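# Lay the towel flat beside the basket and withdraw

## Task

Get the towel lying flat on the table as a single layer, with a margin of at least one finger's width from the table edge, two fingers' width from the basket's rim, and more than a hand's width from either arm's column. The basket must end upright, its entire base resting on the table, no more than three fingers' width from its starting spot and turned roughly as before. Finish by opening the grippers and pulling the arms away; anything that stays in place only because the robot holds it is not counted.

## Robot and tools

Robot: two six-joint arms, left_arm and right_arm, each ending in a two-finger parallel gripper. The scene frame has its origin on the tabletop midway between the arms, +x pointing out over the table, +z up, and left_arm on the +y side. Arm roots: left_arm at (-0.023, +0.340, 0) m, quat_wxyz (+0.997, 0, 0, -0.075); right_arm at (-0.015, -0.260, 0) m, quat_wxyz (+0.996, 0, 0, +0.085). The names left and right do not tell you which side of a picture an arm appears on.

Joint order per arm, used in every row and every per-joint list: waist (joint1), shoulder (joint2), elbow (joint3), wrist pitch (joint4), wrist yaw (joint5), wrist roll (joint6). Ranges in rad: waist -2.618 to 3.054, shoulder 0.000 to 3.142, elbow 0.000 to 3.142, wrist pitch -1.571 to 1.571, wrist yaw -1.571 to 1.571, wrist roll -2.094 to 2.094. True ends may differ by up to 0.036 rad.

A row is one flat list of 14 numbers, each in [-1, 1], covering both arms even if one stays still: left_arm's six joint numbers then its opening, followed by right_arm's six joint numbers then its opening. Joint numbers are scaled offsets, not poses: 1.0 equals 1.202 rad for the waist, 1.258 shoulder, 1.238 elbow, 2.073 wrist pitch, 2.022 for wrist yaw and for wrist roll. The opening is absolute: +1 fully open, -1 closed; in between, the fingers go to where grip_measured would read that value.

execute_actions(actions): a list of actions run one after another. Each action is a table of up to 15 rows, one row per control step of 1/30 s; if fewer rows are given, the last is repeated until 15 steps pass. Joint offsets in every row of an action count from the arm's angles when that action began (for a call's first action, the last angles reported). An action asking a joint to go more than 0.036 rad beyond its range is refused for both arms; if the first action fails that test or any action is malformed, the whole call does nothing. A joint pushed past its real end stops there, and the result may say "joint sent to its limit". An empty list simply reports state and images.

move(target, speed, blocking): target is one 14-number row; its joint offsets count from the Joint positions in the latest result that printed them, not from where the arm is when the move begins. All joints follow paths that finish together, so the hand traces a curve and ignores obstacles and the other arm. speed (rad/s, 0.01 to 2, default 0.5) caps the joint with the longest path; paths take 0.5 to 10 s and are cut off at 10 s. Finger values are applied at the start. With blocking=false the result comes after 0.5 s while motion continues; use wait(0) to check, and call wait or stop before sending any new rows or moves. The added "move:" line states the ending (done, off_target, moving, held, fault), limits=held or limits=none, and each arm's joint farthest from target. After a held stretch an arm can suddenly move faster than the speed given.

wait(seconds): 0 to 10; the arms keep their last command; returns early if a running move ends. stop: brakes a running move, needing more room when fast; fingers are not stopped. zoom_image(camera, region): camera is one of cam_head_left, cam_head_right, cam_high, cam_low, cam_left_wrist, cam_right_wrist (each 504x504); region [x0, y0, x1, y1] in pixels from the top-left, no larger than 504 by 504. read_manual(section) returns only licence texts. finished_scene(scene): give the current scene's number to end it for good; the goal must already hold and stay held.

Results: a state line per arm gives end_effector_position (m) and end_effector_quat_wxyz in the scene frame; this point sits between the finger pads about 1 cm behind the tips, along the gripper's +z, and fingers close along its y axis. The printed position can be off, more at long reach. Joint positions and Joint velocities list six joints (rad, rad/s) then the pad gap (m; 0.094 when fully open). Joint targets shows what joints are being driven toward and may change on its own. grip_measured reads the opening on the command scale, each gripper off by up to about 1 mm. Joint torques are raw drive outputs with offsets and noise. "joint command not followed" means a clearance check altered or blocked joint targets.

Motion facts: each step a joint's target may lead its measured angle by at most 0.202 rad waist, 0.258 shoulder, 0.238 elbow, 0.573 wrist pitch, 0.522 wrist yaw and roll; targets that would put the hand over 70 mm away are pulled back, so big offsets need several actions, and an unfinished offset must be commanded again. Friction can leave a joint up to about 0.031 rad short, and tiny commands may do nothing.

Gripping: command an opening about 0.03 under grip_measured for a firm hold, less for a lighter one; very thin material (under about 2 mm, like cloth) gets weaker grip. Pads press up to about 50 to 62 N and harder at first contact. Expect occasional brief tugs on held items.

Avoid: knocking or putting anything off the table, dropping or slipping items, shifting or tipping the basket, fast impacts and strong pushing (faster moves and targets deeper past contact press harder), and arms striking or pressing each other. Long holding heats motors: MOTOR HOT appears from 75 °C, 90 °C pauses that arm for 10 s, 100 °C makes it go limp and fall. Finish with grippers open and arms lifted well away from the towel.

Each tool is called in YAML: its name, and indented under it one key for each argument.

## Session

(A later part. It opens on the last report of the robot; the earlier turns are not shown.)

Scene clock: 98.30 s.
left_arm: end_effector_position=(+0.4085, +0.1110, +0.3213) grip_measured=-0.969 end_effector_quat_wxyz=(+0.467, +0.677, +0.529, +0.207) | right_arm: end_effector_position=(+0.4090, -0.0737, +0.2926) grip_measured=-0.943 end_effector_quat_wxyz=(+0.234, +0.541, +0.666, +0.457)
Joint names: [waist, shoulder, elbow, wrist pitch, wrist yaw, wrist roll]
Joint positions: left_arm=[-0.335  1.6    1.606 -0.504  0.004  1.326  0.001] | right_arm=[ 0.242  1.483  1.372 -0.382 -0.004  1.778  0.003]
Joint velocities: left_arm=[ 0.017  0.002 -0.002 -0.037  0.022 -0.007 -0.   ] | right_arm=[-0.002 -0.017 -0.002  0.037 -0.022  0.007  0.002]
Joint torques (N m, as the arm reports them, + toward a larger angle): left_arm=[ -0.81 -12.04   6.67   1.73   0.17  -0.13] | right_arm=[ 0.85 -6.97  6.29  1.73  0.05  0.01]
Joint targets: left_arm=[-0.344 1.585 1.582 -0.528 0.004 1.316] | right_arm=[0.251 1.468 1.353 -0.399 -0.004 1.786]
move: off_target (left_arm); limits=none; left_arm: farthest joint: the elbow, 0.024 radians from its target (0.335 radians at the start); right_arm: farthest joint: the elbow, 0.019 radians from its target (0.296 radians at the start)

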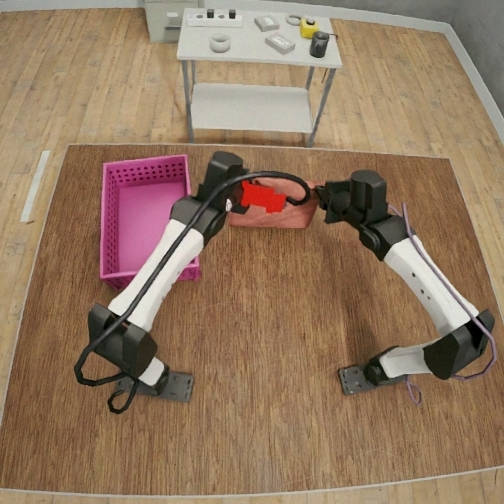

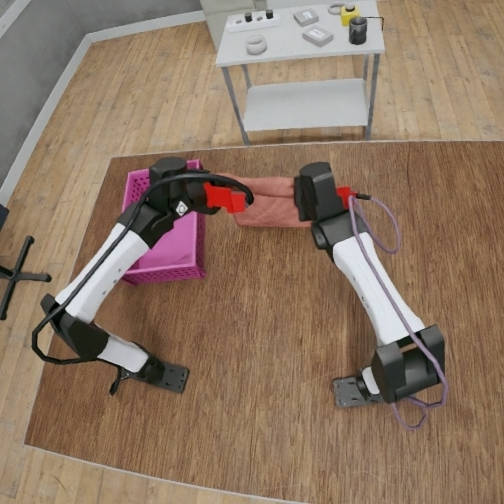

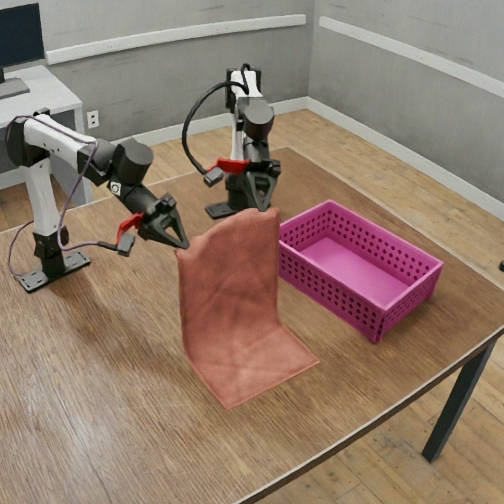

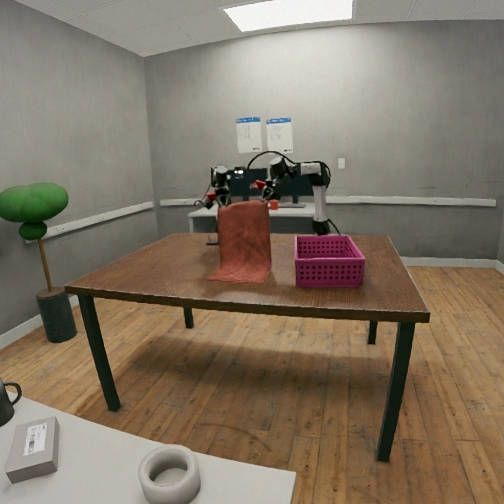

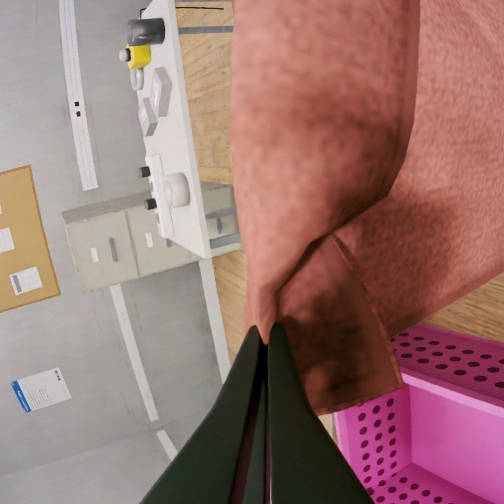

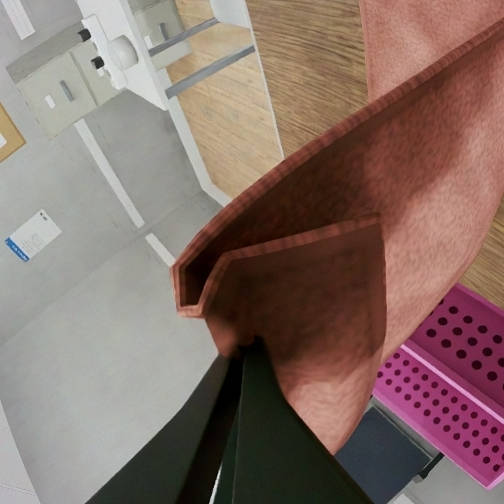

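move:
  target: [-0.1017,-0.155,-0.2924,-0.081,0,-0.109,-1,0.095,-0.0974,-0.173,-0.1616,0,0.11,-1]
  speed: 0.25

Scene clock: 101.53 s.
left_arm: end_effector_position=(+0.3094, +0.1109, +0.2186) grip_measured=-0.969 end_effector_quat_wxyz=(+0.363, +0.702, +0.605, +0.094) | right_arm: end_effector_position=(+0.3097, -0.0727, +0.1905) grip_measured=-0.943 end_effector_quat_wxyz=(+0.100, +0.633, +0.700, +0.316)
Joint names: [waist, shoulder, elbow, wrist pitch, wrist yaw, wrist roll]
Joint positions: left_arm=[-0.451  1.424  1.267 -0.646  0.004  1.116  0.001] | right_arm=[ 0.349  1.377  1.176 -0.693 -0.007  1.992  0.003]
Joint velocities: left_arm=[ 0.002 -0.002 -0.012  0.007 -0.007  0.022 -0.001] | right_arm=[-0.022 -0.002  0.002  0.007  0.037 -0.007  0.   ]
Joint torques (N m, as the arm reports them, + toward a larger angle): left_arm=[ -0.76 -10.1    6.59   1.4    0.2   -0.15] | right_arm=[ 0.73 -5.87  5.96  1.22  0.09  0.05]
Joint targets: left_arm=[-0.458 1.405 1.244 -0.672 0.004 1.106] | right_arm=[0.356 1.360 1.158 -0.717 -0.004 2.000]
move: off_target (left_arm, right_arm); limits=none; left_arm: farthest joint: the wrist pitch, 0.026 radians from its target (0.168 radians at the start); right_arm: farthest joint: the wrist pitch, 0.024 radians from its target (0.335 radians at the start)

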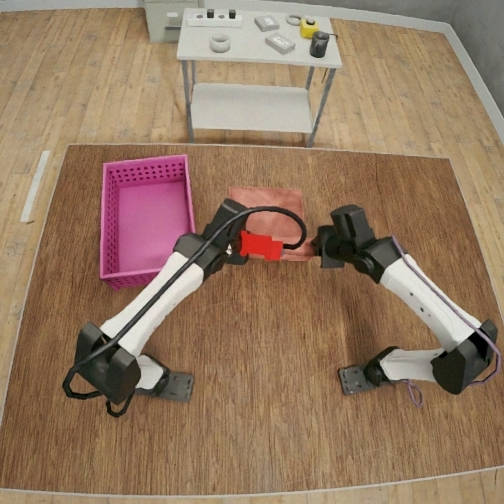

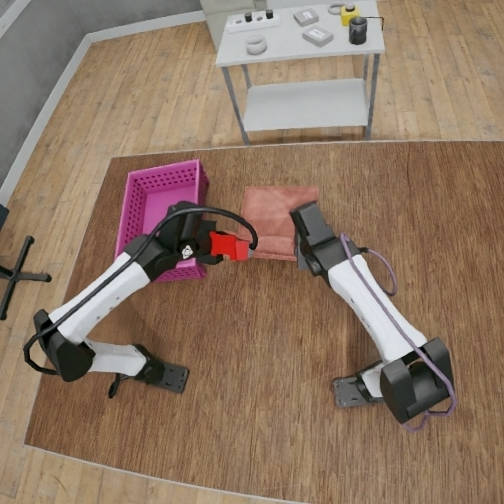

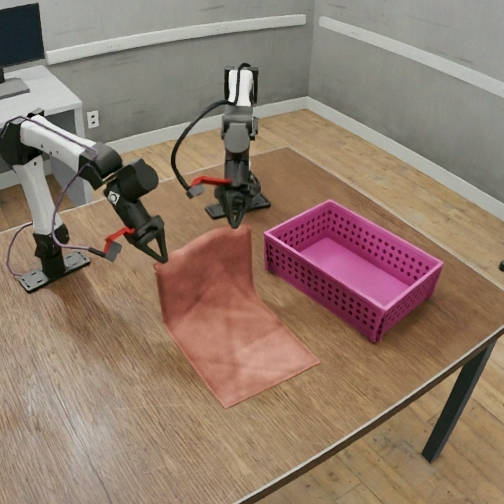

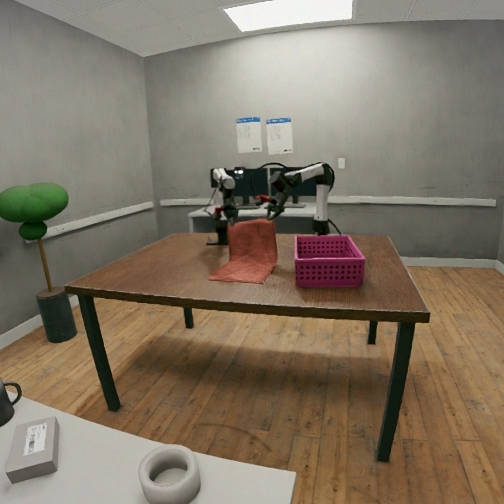

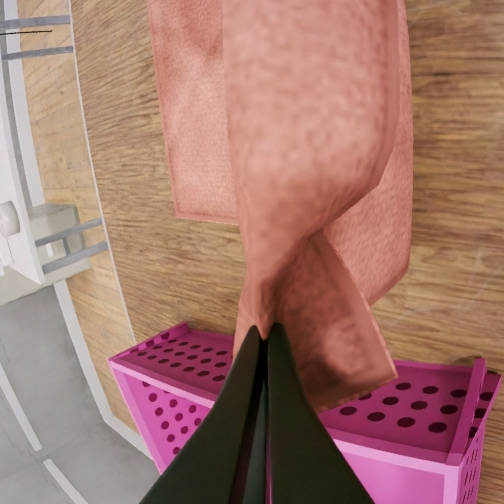

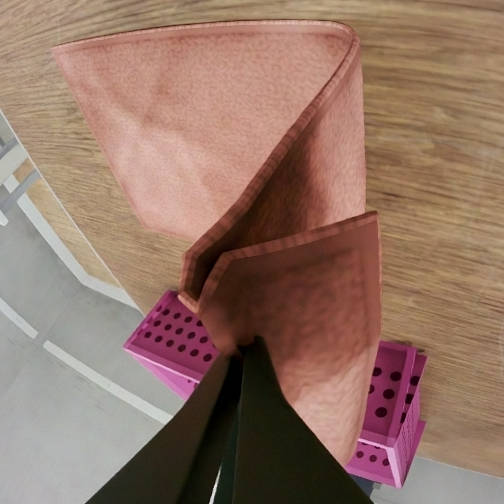

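move:
  target: [-0.14,-0.12,-0.323,0.03,0,-0.1145,-1,0.1255,-0.064,-0.256,-0.02,0,0.035,-1]
  speed: 0.25

Scene clock: 104.93 s.
left_arm: end_effector_position=(+0.2161, +0.1102, +0.1207) grip_measured=-0.969 end_effector_quat_wxyz=(+0.286, +0.707, +0.647, +0.017) | right_arm: end_effector_position=(+0.2218, -0.0711, +0.0966) grip_measured=-0.943 end_effector_quat_wxyz=(+0.038, +0.625, +0.751, +0.211)
Joint names: [waist, shoulder, elbow, wrist pitch, wrist yaw, wrist roll]
Joint positions: left_arm=[-0.612  1.294  0.89  -0.586  0.004  0.895  0.001] | right_arm=[ 0.493  1.314  0.879 -0.704 -0.015  2.054  0.003]
Joint velocities: left_arm=[-0.012 -0.007 -0.007  0.007 -0.051  0.007  0.   ] | right_arm=[-0.002  0.002  0.017  0.037  0.007 -0.051 -0.   ]
Joint torques (N m, as the arm reports them, + toward a larger angle): left_arm=[-0.74 -8.25  6.28  1.4   0.19 -0.16] | right_arm=[ 0.71 -4.85  5.36  0.78  0.16  0.05]
Joint targets: left_arm=[-0.619 1.273 0.867 -0.583 0.004 0.885] | right_arm=[0.500 1.297 0.859 -0.735 -0.007 2.062]
move: off_target (left_arm, right_arm); limits=none; left_arm: farthest joint: the elbow, 0.023 radians from its target (0.400 radians at the start); right_arm: farthest joint: the wrist pitch, 0.030 radians from its target (0.041 radians at the start)

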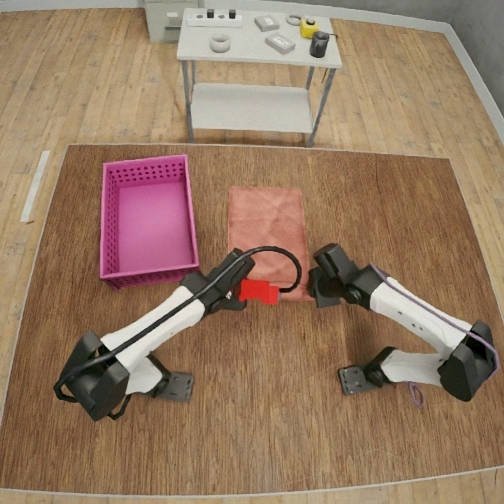

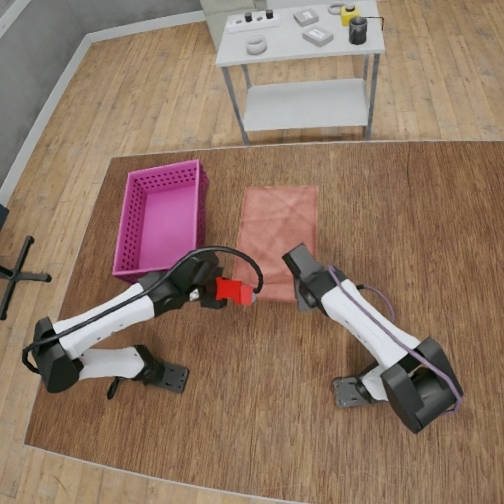

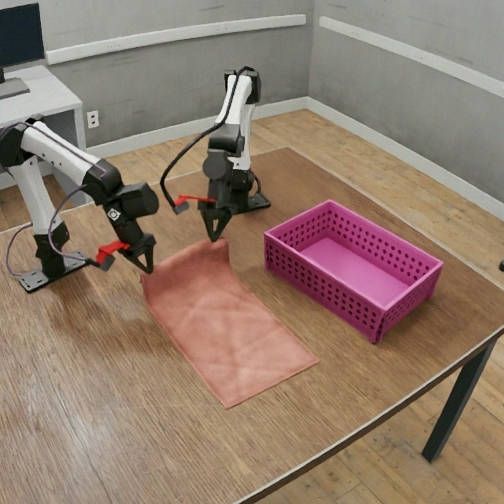

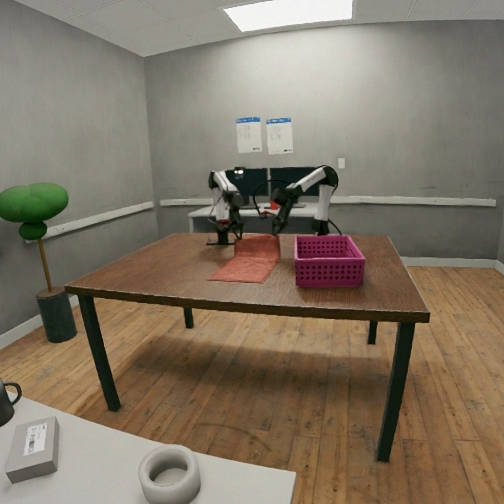

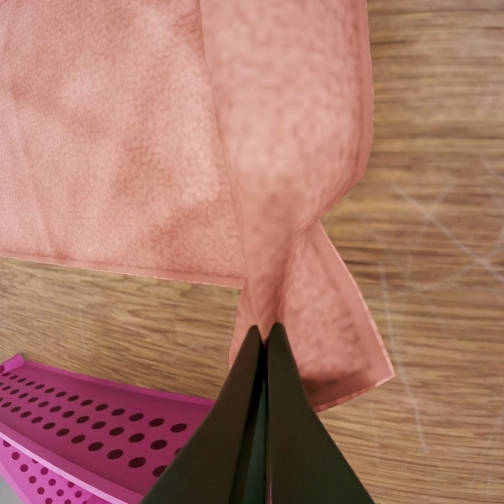

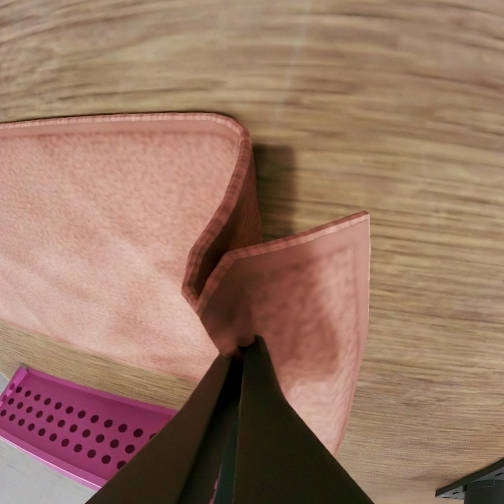

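move:
  target: [-0.1377,-0.044,-0.1275,-0.017,0,-0.098,-1,0.121,0.0715,-0.019,-0.076,0.01,0,-1]
  speed: 0.15

zoom_image:
  camera: "cam_high"
  region: [60, 160, 340, 420]

Scene clock: 108.63 s.
left_arm: end_effector_position=(+0.1546, +0.1062, +0.0799) grip_measured=-0.969 end_effector_quat_wxyz=(+0.231, +0.707, +0.668, -0.027) | right_arm: end_effector_position=(+0.1720, -0.0659, +0.0667) grip_measured=-0.943 end_effector_quat_wxyz=(+0.014, +0.583, +0.804, +0.112)
Joint names: [waist, shoulder, elbow, wrist pitch, wrist yaw, wrist roll]
Joint positions: left_arm=[-0.768  1.257  0.755 -0.599  0.004  0.707  0.001] | right_arm=[ 0.629  1.386  0.879 -0.838 -0.005  2.054  0.003]
Joint velocities: left_arm=[-0.012  0.002 -0.002  0.037 -0.037 -0.037 -0.001] | right_arm=[ 0.002 -0.007 -0.007 -0.037  0.066 -0.007  0.001]
Joint torques (N m, as the arm reports them, + toward a larger angle): left_arm=[-0.99 -7.42  6.01  1.01  0.19 -0.12] | right_arm=[ 0.95 -2.71  4.61  0.48  0.19 -0.01]
Joint targets: left_arm=[-0.778 1.238 0.732 -0.622 0.004 0.697] | right_arm=[0.639 1.403 0.855 -0.861 0.005 2.054]
move: off_target (left_arm, right_arm); limits=none; left_arm: farthest joint: the elbow, 0.023 radians from its target (0.158 radians at the start); right_arm: farthest joint: the elbow, 0.023 radians from its target (0.023 radians at the start)

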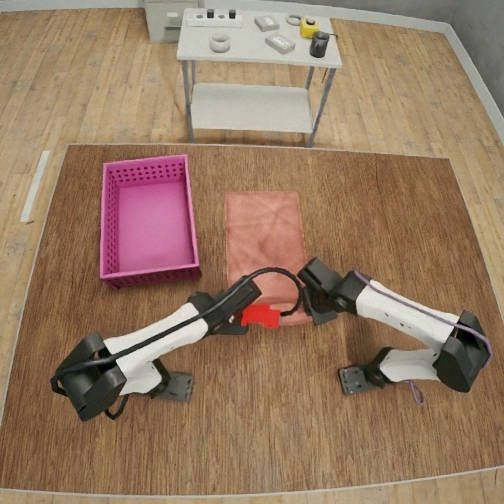

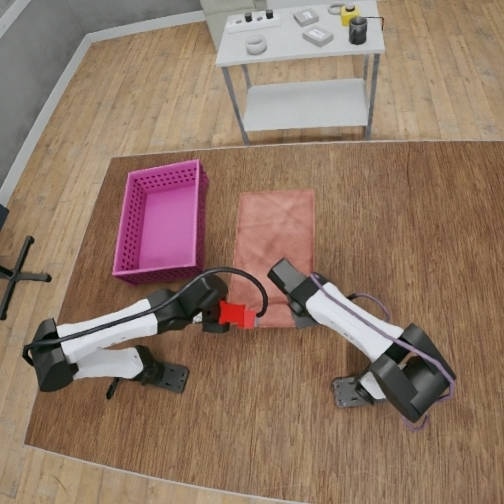

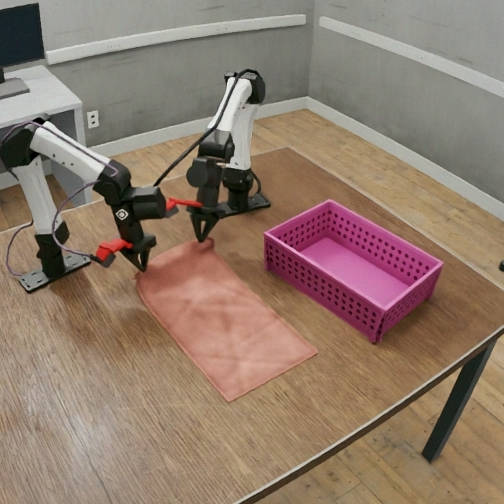

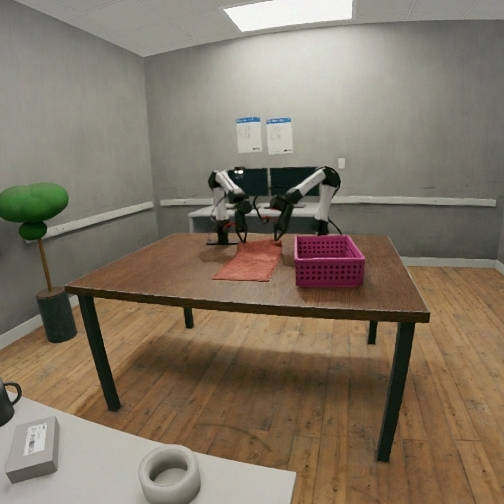

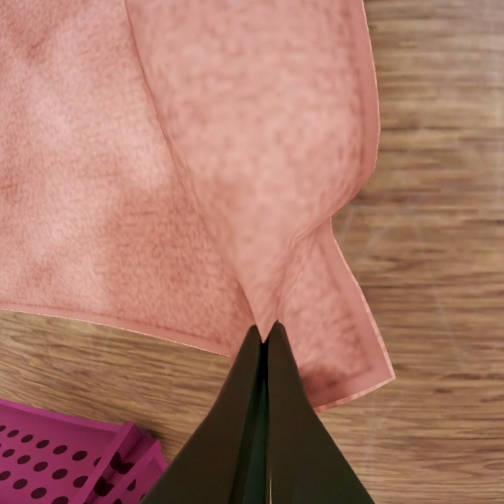

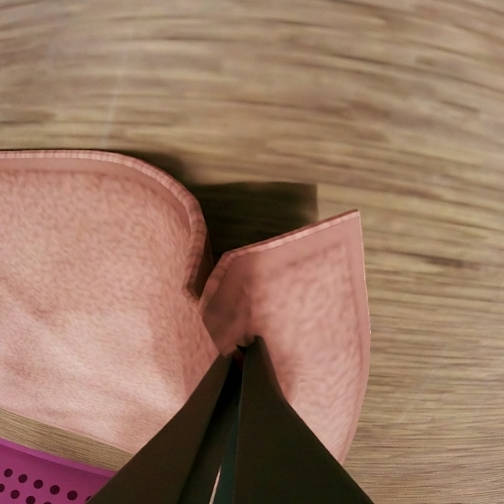

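Region (60, 160, 340, 420) of cam_high's 504x504 image, scaled by 1.800, with more detail than that image has; it fills the top 468 rows of this view, and the rest is white.

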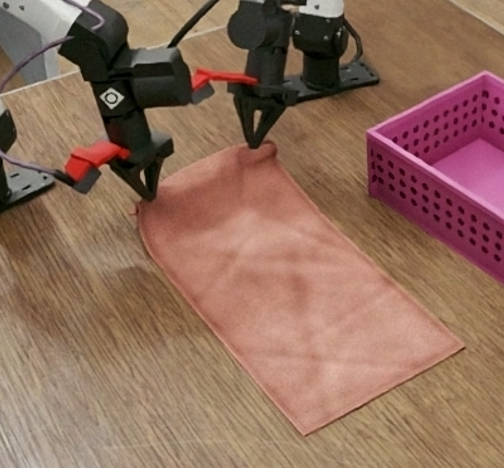

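move:
  target: [-0.0165,0.049,-0.0995,0.0735,0,0,-1,0.044,-0.012,-0.1095,0.059,0,0,-1]
  speed: 0.12

zoom_image:
  camera: "cam_high"
  region: [60, 160, 340, 420]

Scene clock: 111.47 s.
left_arm: end_effector_position=(+0.1511, +0.1056, +0.0498) grip_measured=-0.969 end_effector_quat_wxyz=(+0.231, +0.710, +0.665, -0.028) | right_arm: end_effector_position=(+0.1575, -0.0648, +0.0391) grip_measured=-0.943 end_effector_quat_wxyz=(+0.011, +0.566, +0.817, +0.112)
Joint names: [waist, shoulder, elbow, wrist pitch, wrist yaw, wrist roll]
Joint positions: left_arm=[-0.778  1.296  0.655 -0.461  0.004  0.707  0.001] | right_arm=[ 0.672  1.386  0.763 -0.721 -0.005  2.054  0.003]
Joint velocities: left_arm=[-0.002 -0.022  0.007 -0.037 -0.066  0.022 -0.001] | right_arm=[-0.012  0.002 -0.007  0.051 -0.037  0.051 -0.   ]
Joint torques (N m, as the arm reports them, + toward a larger angle): left_arm=[-0.95 -3.79  5.59  1.3   0.2  -0.03] | right_arm=[ 0.95 -4.77  4.7   0.71  0.07 -0.02]
Joint targets: left_arm=[-0.787 1.319 0.632 -0.446 0.004 0.707] | right_arm=[0.682 1.371 0.743 -0.716 -0.005 2.054]
move: off_target (left_arm); limits=none; left_arm: farthest joint: the elbow, 0.023 radians from its target (0.123 radians at the start); right_arm: farthest joint: the elbow, 0.019 radians from its target (0.135 radians at the start)

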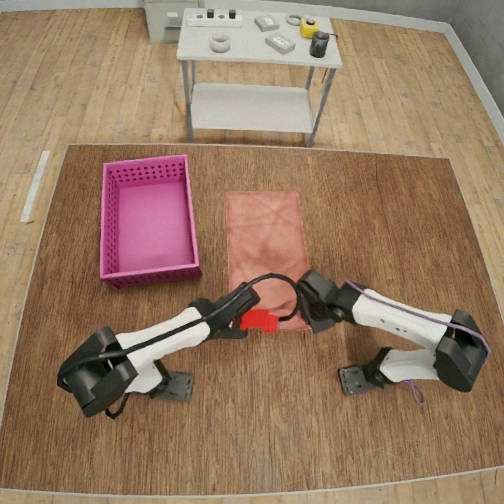

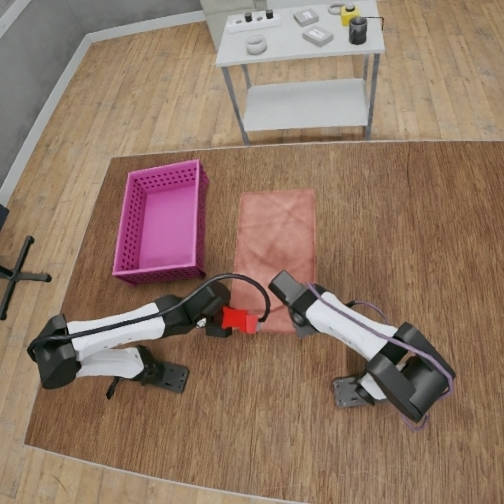

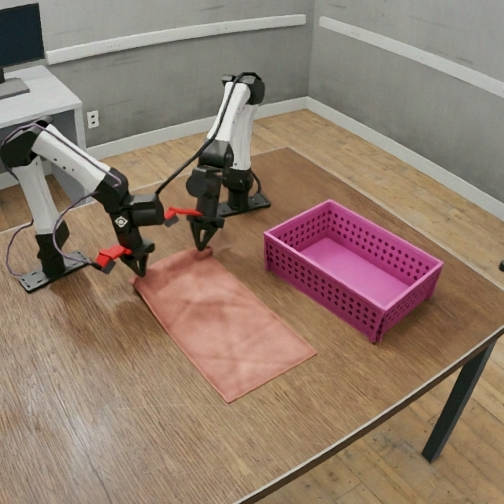

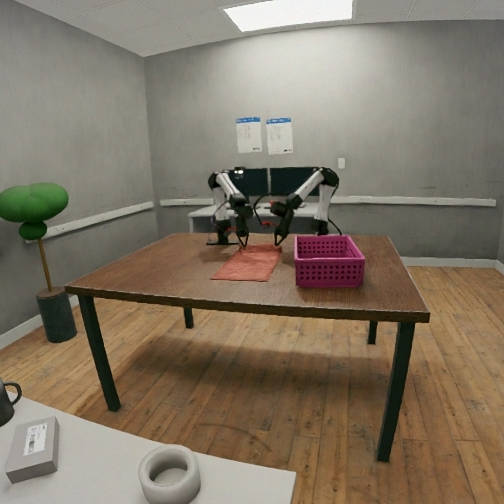

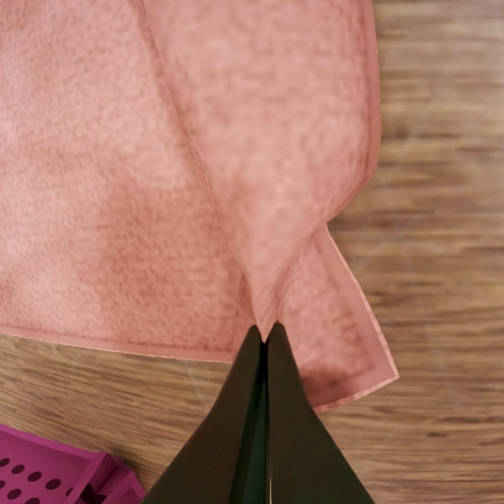

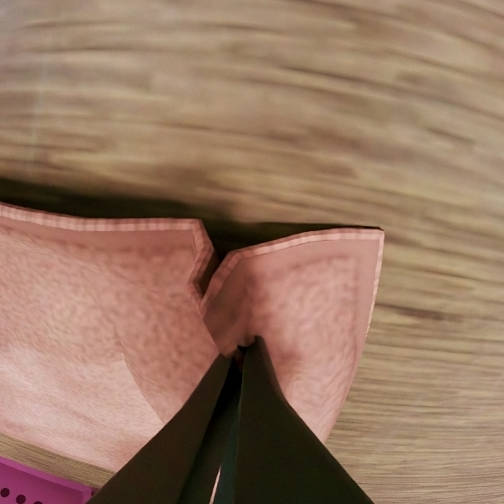

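Region (60, 160, 340, 420) of cam_high's 504x504 image, scaled by 1.800, with more detail than that image has; it fills the top 468 rows of this view, and the rest is white.

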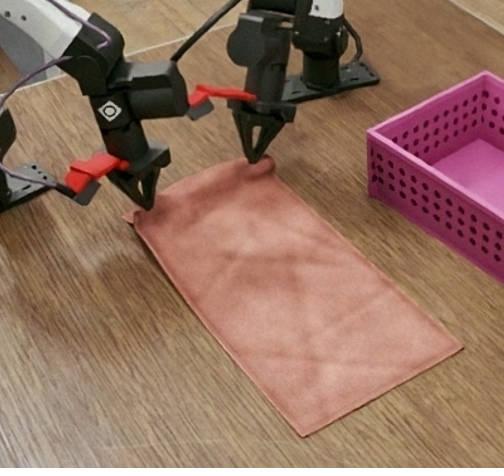

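execute_actions:
  actions: []

Scene clock: 112.73 s.
left_arm: end_effector_position=(+0.1511, +0.1056, +0.0498) grip_measured=-0.969 end_effector_quat_wxyz=(+0.231, +0.710, +0.665, -0.028) | right_arm: end_effector_position=(+0.1575, -0.0648, +0.0391) grip_measured=-0.943 end_effector_quat_wxyz=(+0.011, +0.566, +0.817, +0.112)
Joint names: [waist, shoulder, elbow, wrist pitch, wrist yaw, wrist roll]
Joint positions: left_arm=[-0.778  1.296  0.655 -0.461  0.004  0.707  0.001] | right_arm=[ 0.672  1.386  0.763 -0.721 -0.005  2.054  0.003]
Joint velocities: left_arm=[-0.007 -0.017 -0.022  0.007  0.007 -0.051  0.001] | right_arm=[ 0.017 -0.002 -0.007  0.007  0.007  0.051 -0.001]
Joint torques (N m, as the arm reports them, + toward a larger angle): left_arm=[-0.94 -3.91  5.57  1.31  0.16 -0.04] | right_arm=[ 0.95 -4.75  4.68  0.71  0.07 -0.02]
Joint targets: left_arm=[-0.787 1.319 0.632 -0.446 0.004 0.707] | right_arm=[0.682 1.371 0.743 -0.716 -0.005 2.054]

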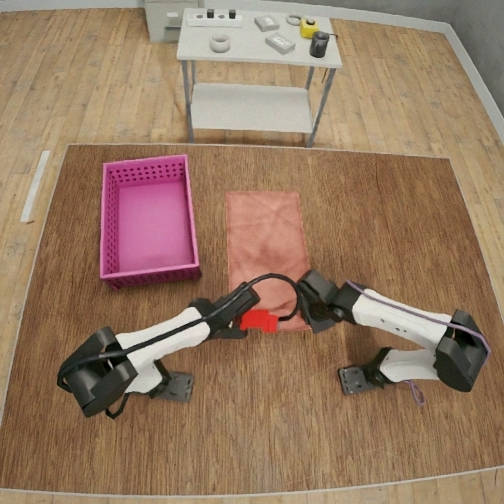

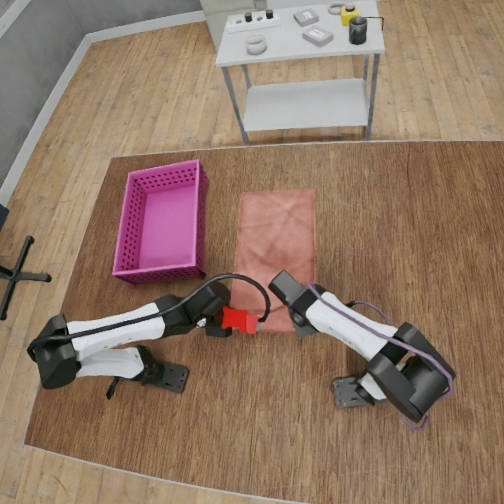

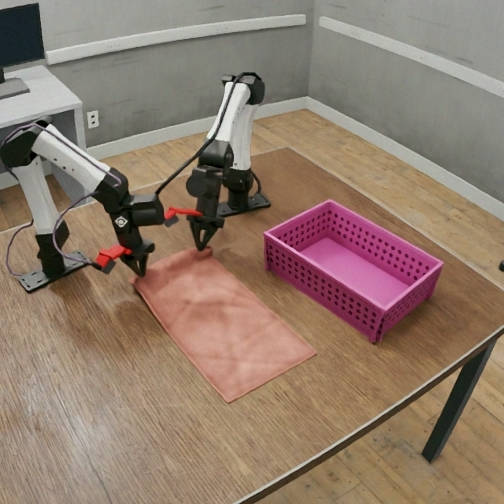

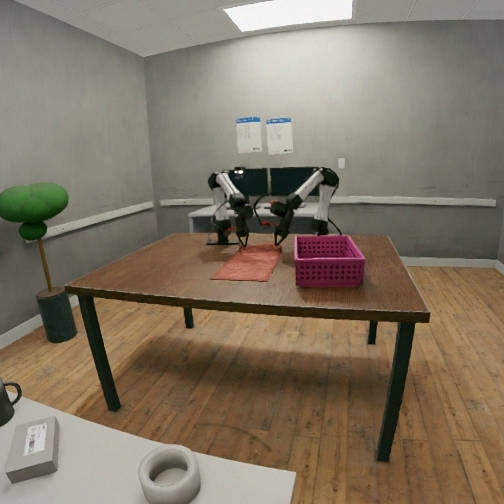

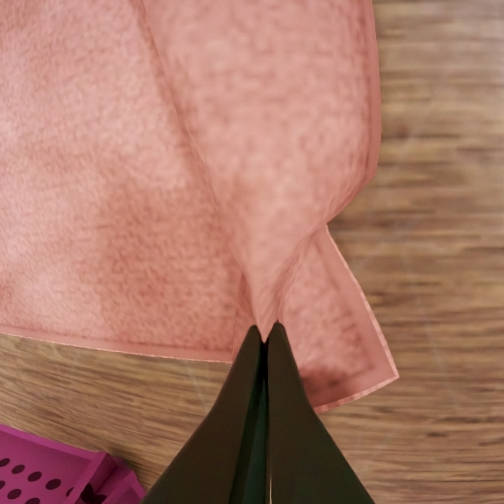

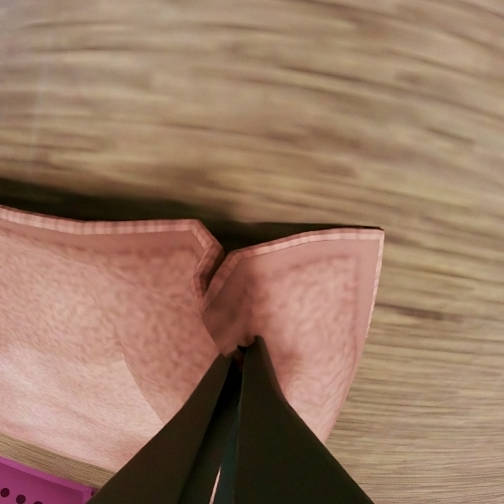

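execute_actions:
  actions:
    - [[0,0,0,0,0,0,-0.94,0,0,0,0,0,0,-0.92],[0,0,0,0,0,0,-0.90,0,0,0,0,0,0,-0.88],[0,0,0,0,0,0,-0.86,0,0,0,0,0,0,-0.84],[0,0,0,0,0,0,-0.82,0,0,0,0,0,0,-0.80],[0,0,0,0,0,0,-0.78,0,0,0,0,0,0,-0.76],[0,0,0,0,0,0,-0.74,0,0,0,0,0,0,-0.72],[0,0,0,0,0,0,-0.70,0,0,0,0,0,0,-0.68],[0,0,0,0,0,0,-0.66,0,0,0,0,0,0,-0.64],[0,0,0,0,0,0,-0.62,0,0,0,0,0,0,-0.60],[0,0,0,0,0,0,-0.58,0,0,0,0,0,0,-0.56],[0,0,0,0,0,0,-0.54,0,0,0,0,0,0,-0.52],[0,0,0,0,0,0,-0.50,0,0,0,0,0,0,-0.48],[0,0,0,0,0,0,-0.46,0,0,0,0,0,0,-0.44],[0,0,0,0,0,0,-0.42,0,0,0,0,0,0,-0.40],[0,0,0,0,0,0,-0.38,0,0,0,0,0,0,-0.36]]
    - [[0,0,0,0,0,0,-0.35,0,0,0,0,0,0,-0.35]]

Scene clock: 114.53 s.
left_arm: end_effector_position=(+0.1511, +0.1056, +0.0498) grip_measured=-0.352 end_effector_quat_wxyz=(+0.231, +0.710, +0.665, -0.028) | right_arm: end_effector_position=(+0.1575, -0.0648, +0.0391) grip_measured=-0.353 end_effector_quat_wxyz=(+0.011, +0.566, +0.817, +0.112)
Joint names: [waist, shoulder, elbow, wrist pitch, wrist yaw, wrist roll]
Joint positions: left_arm=[-0.778  1.296  0.655 -0.461  0.004  0.707  0.03 ] | right_arm=[ 0.672  1.386  0.763 -0.721 -0.005  2.054  0.03 ]
Joint velocities: left_arm=[-0.017 -0.002 -0.012  0.007  0.066  0.022  0.   ] | right_arm=[-0.017 -0.007 -0.007  0.022 -0.066 -0.081  0.   ]
Joint torques (N m, as the arm reports them, + toward a larger angle): left_arm=[-0.19 -5.87  7.59  1.16  0.17 -0.06] | right_arm=[ 0.14 -3.73  6.16  0.67  0.08 -0.02]
Joint targets: left_arm=[-0.778 1.296 0.655 -0.461 0.004 0.707] | right_arm=[0.672 1.386 0.763 -0.721 -0.005 2.054]

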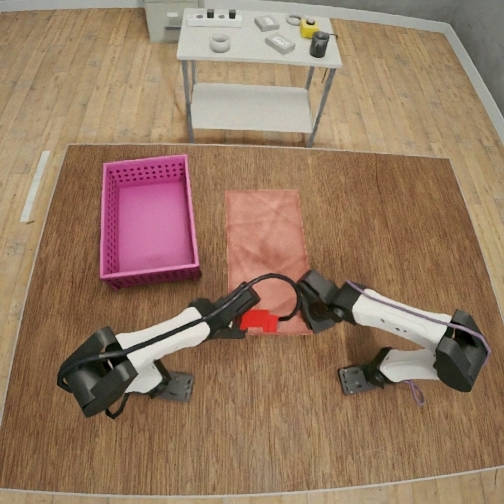

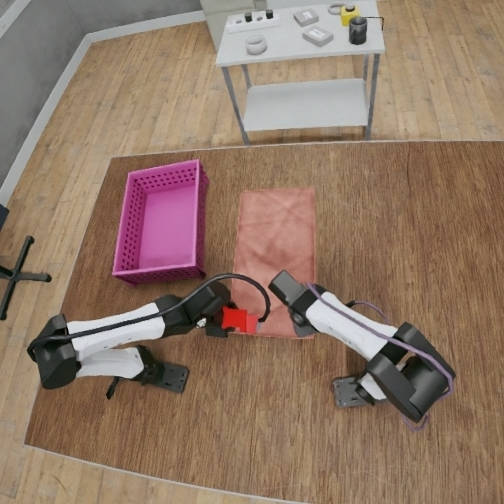

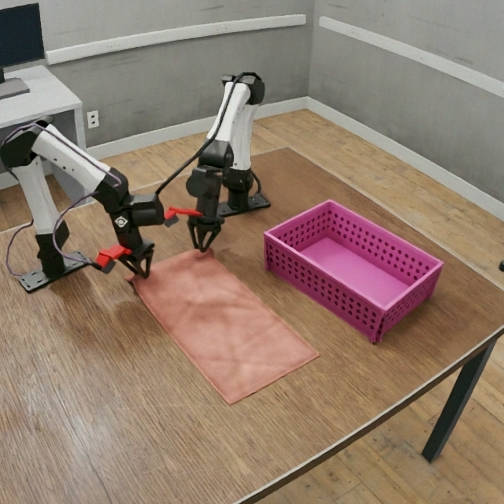

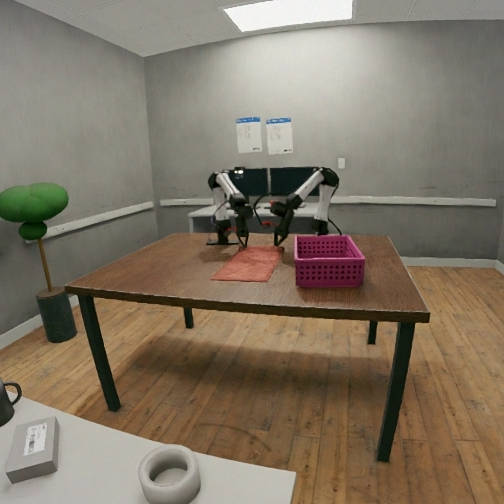

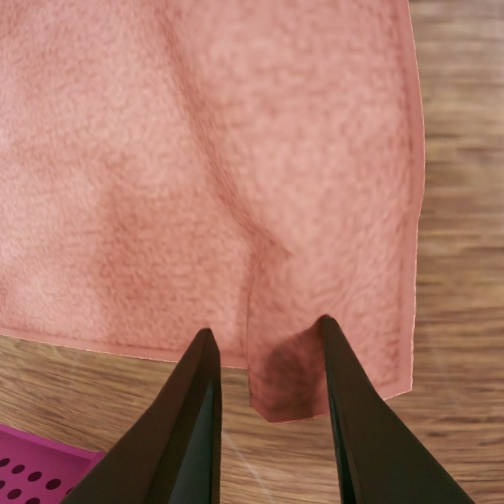

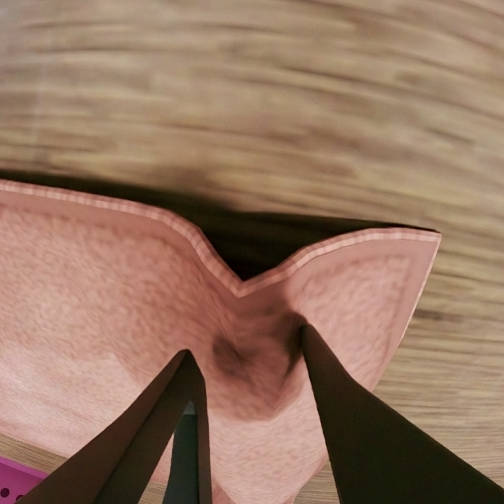

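move:
  target: [0.1,-0.4,-0.1,0,0,0,-0.1,-0.35,-0.4,-0.1,0,0,0,-0.1]
  speed: 0.4

Scene clock: 116.93 s.
left_arm: end_effector_position=(+0.1652, +0.1373, +0.1411) grip_measured=-0.102 end_effector_quat_wxyz=(+0.416, +0.629, +0.657, -0.025) | right_arm: end_effector_position=(+0.2101, -0.1549, +0.1189) grip_measured=-0.103 end_effector_quat_wxyz=(+0.094, +0.691, +0.657, +0.286)
Joint names: [waist, shoulder, elbow, wrist pitch, wrist yaw, wrist roll]
Joint positions: left_arm=[-0.668  0.81   0.558 -0.459  0.004  0.707  0.042] | right_arm=[ 0.262  0.898  0.659 -0.721 -0.006  2.054  0.042]
Joint velocities: left_arm=[-0.002  0.012 -0.022  0.007 -0.051 -0.081 -0.001] | right_arm=[-0.007  0.022 -0.002  0.007  0.022  0.007 -0.001]
Joint torques (N m, as the arm reports them, + toward a larger angle): left_arm=[ 0.61 -3.45  6.48  1.71  0.15 -0.07] | right_arm=[-0.66 -1.82  5.7   1.33  0.07 -0.04]
Joint targets: left_arm=[-0.658 0.793 0.531 -0.460 0.004 0.707] | right_arm=[0.252 0.883 0.639 -0.721 -0.005 2.054]
move: off_target (left_arm); limits=none; left_arm: farthest joint: the elbow, 0.027 radians from its target (0.124 radians at the start); right_arm: farthest joint: the elbow, 0.020 radians from its target (0.124 radians at the start)

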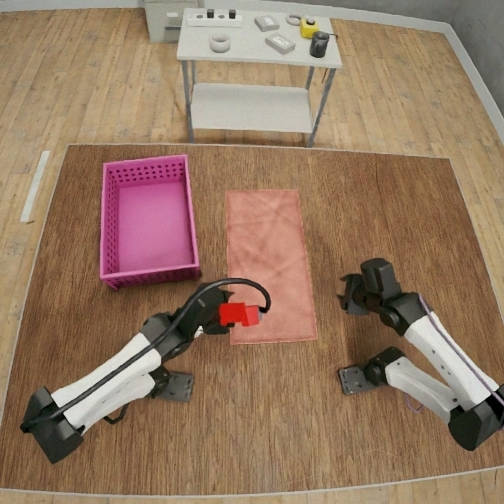

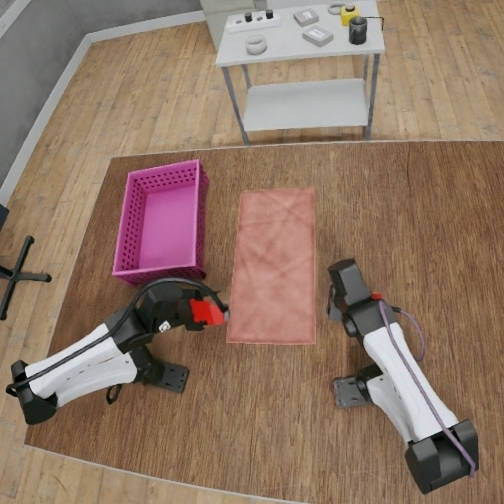

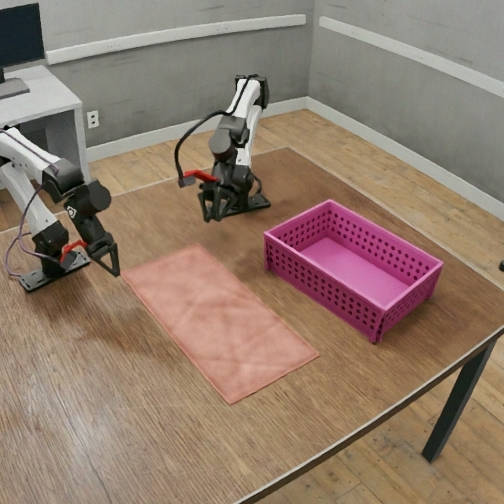

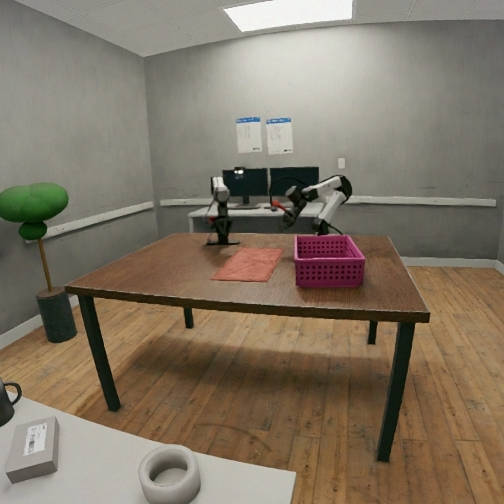

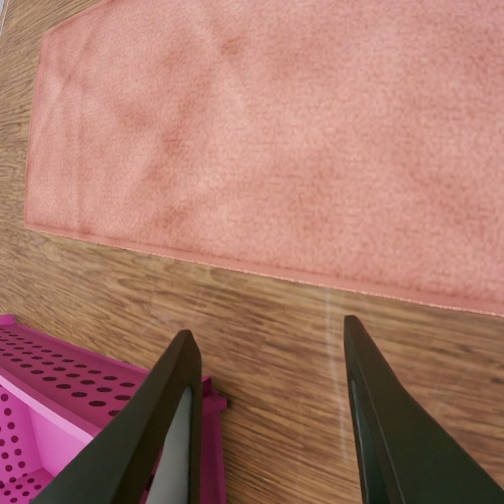

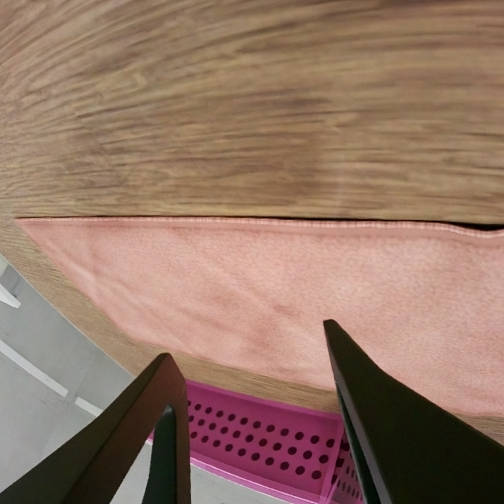

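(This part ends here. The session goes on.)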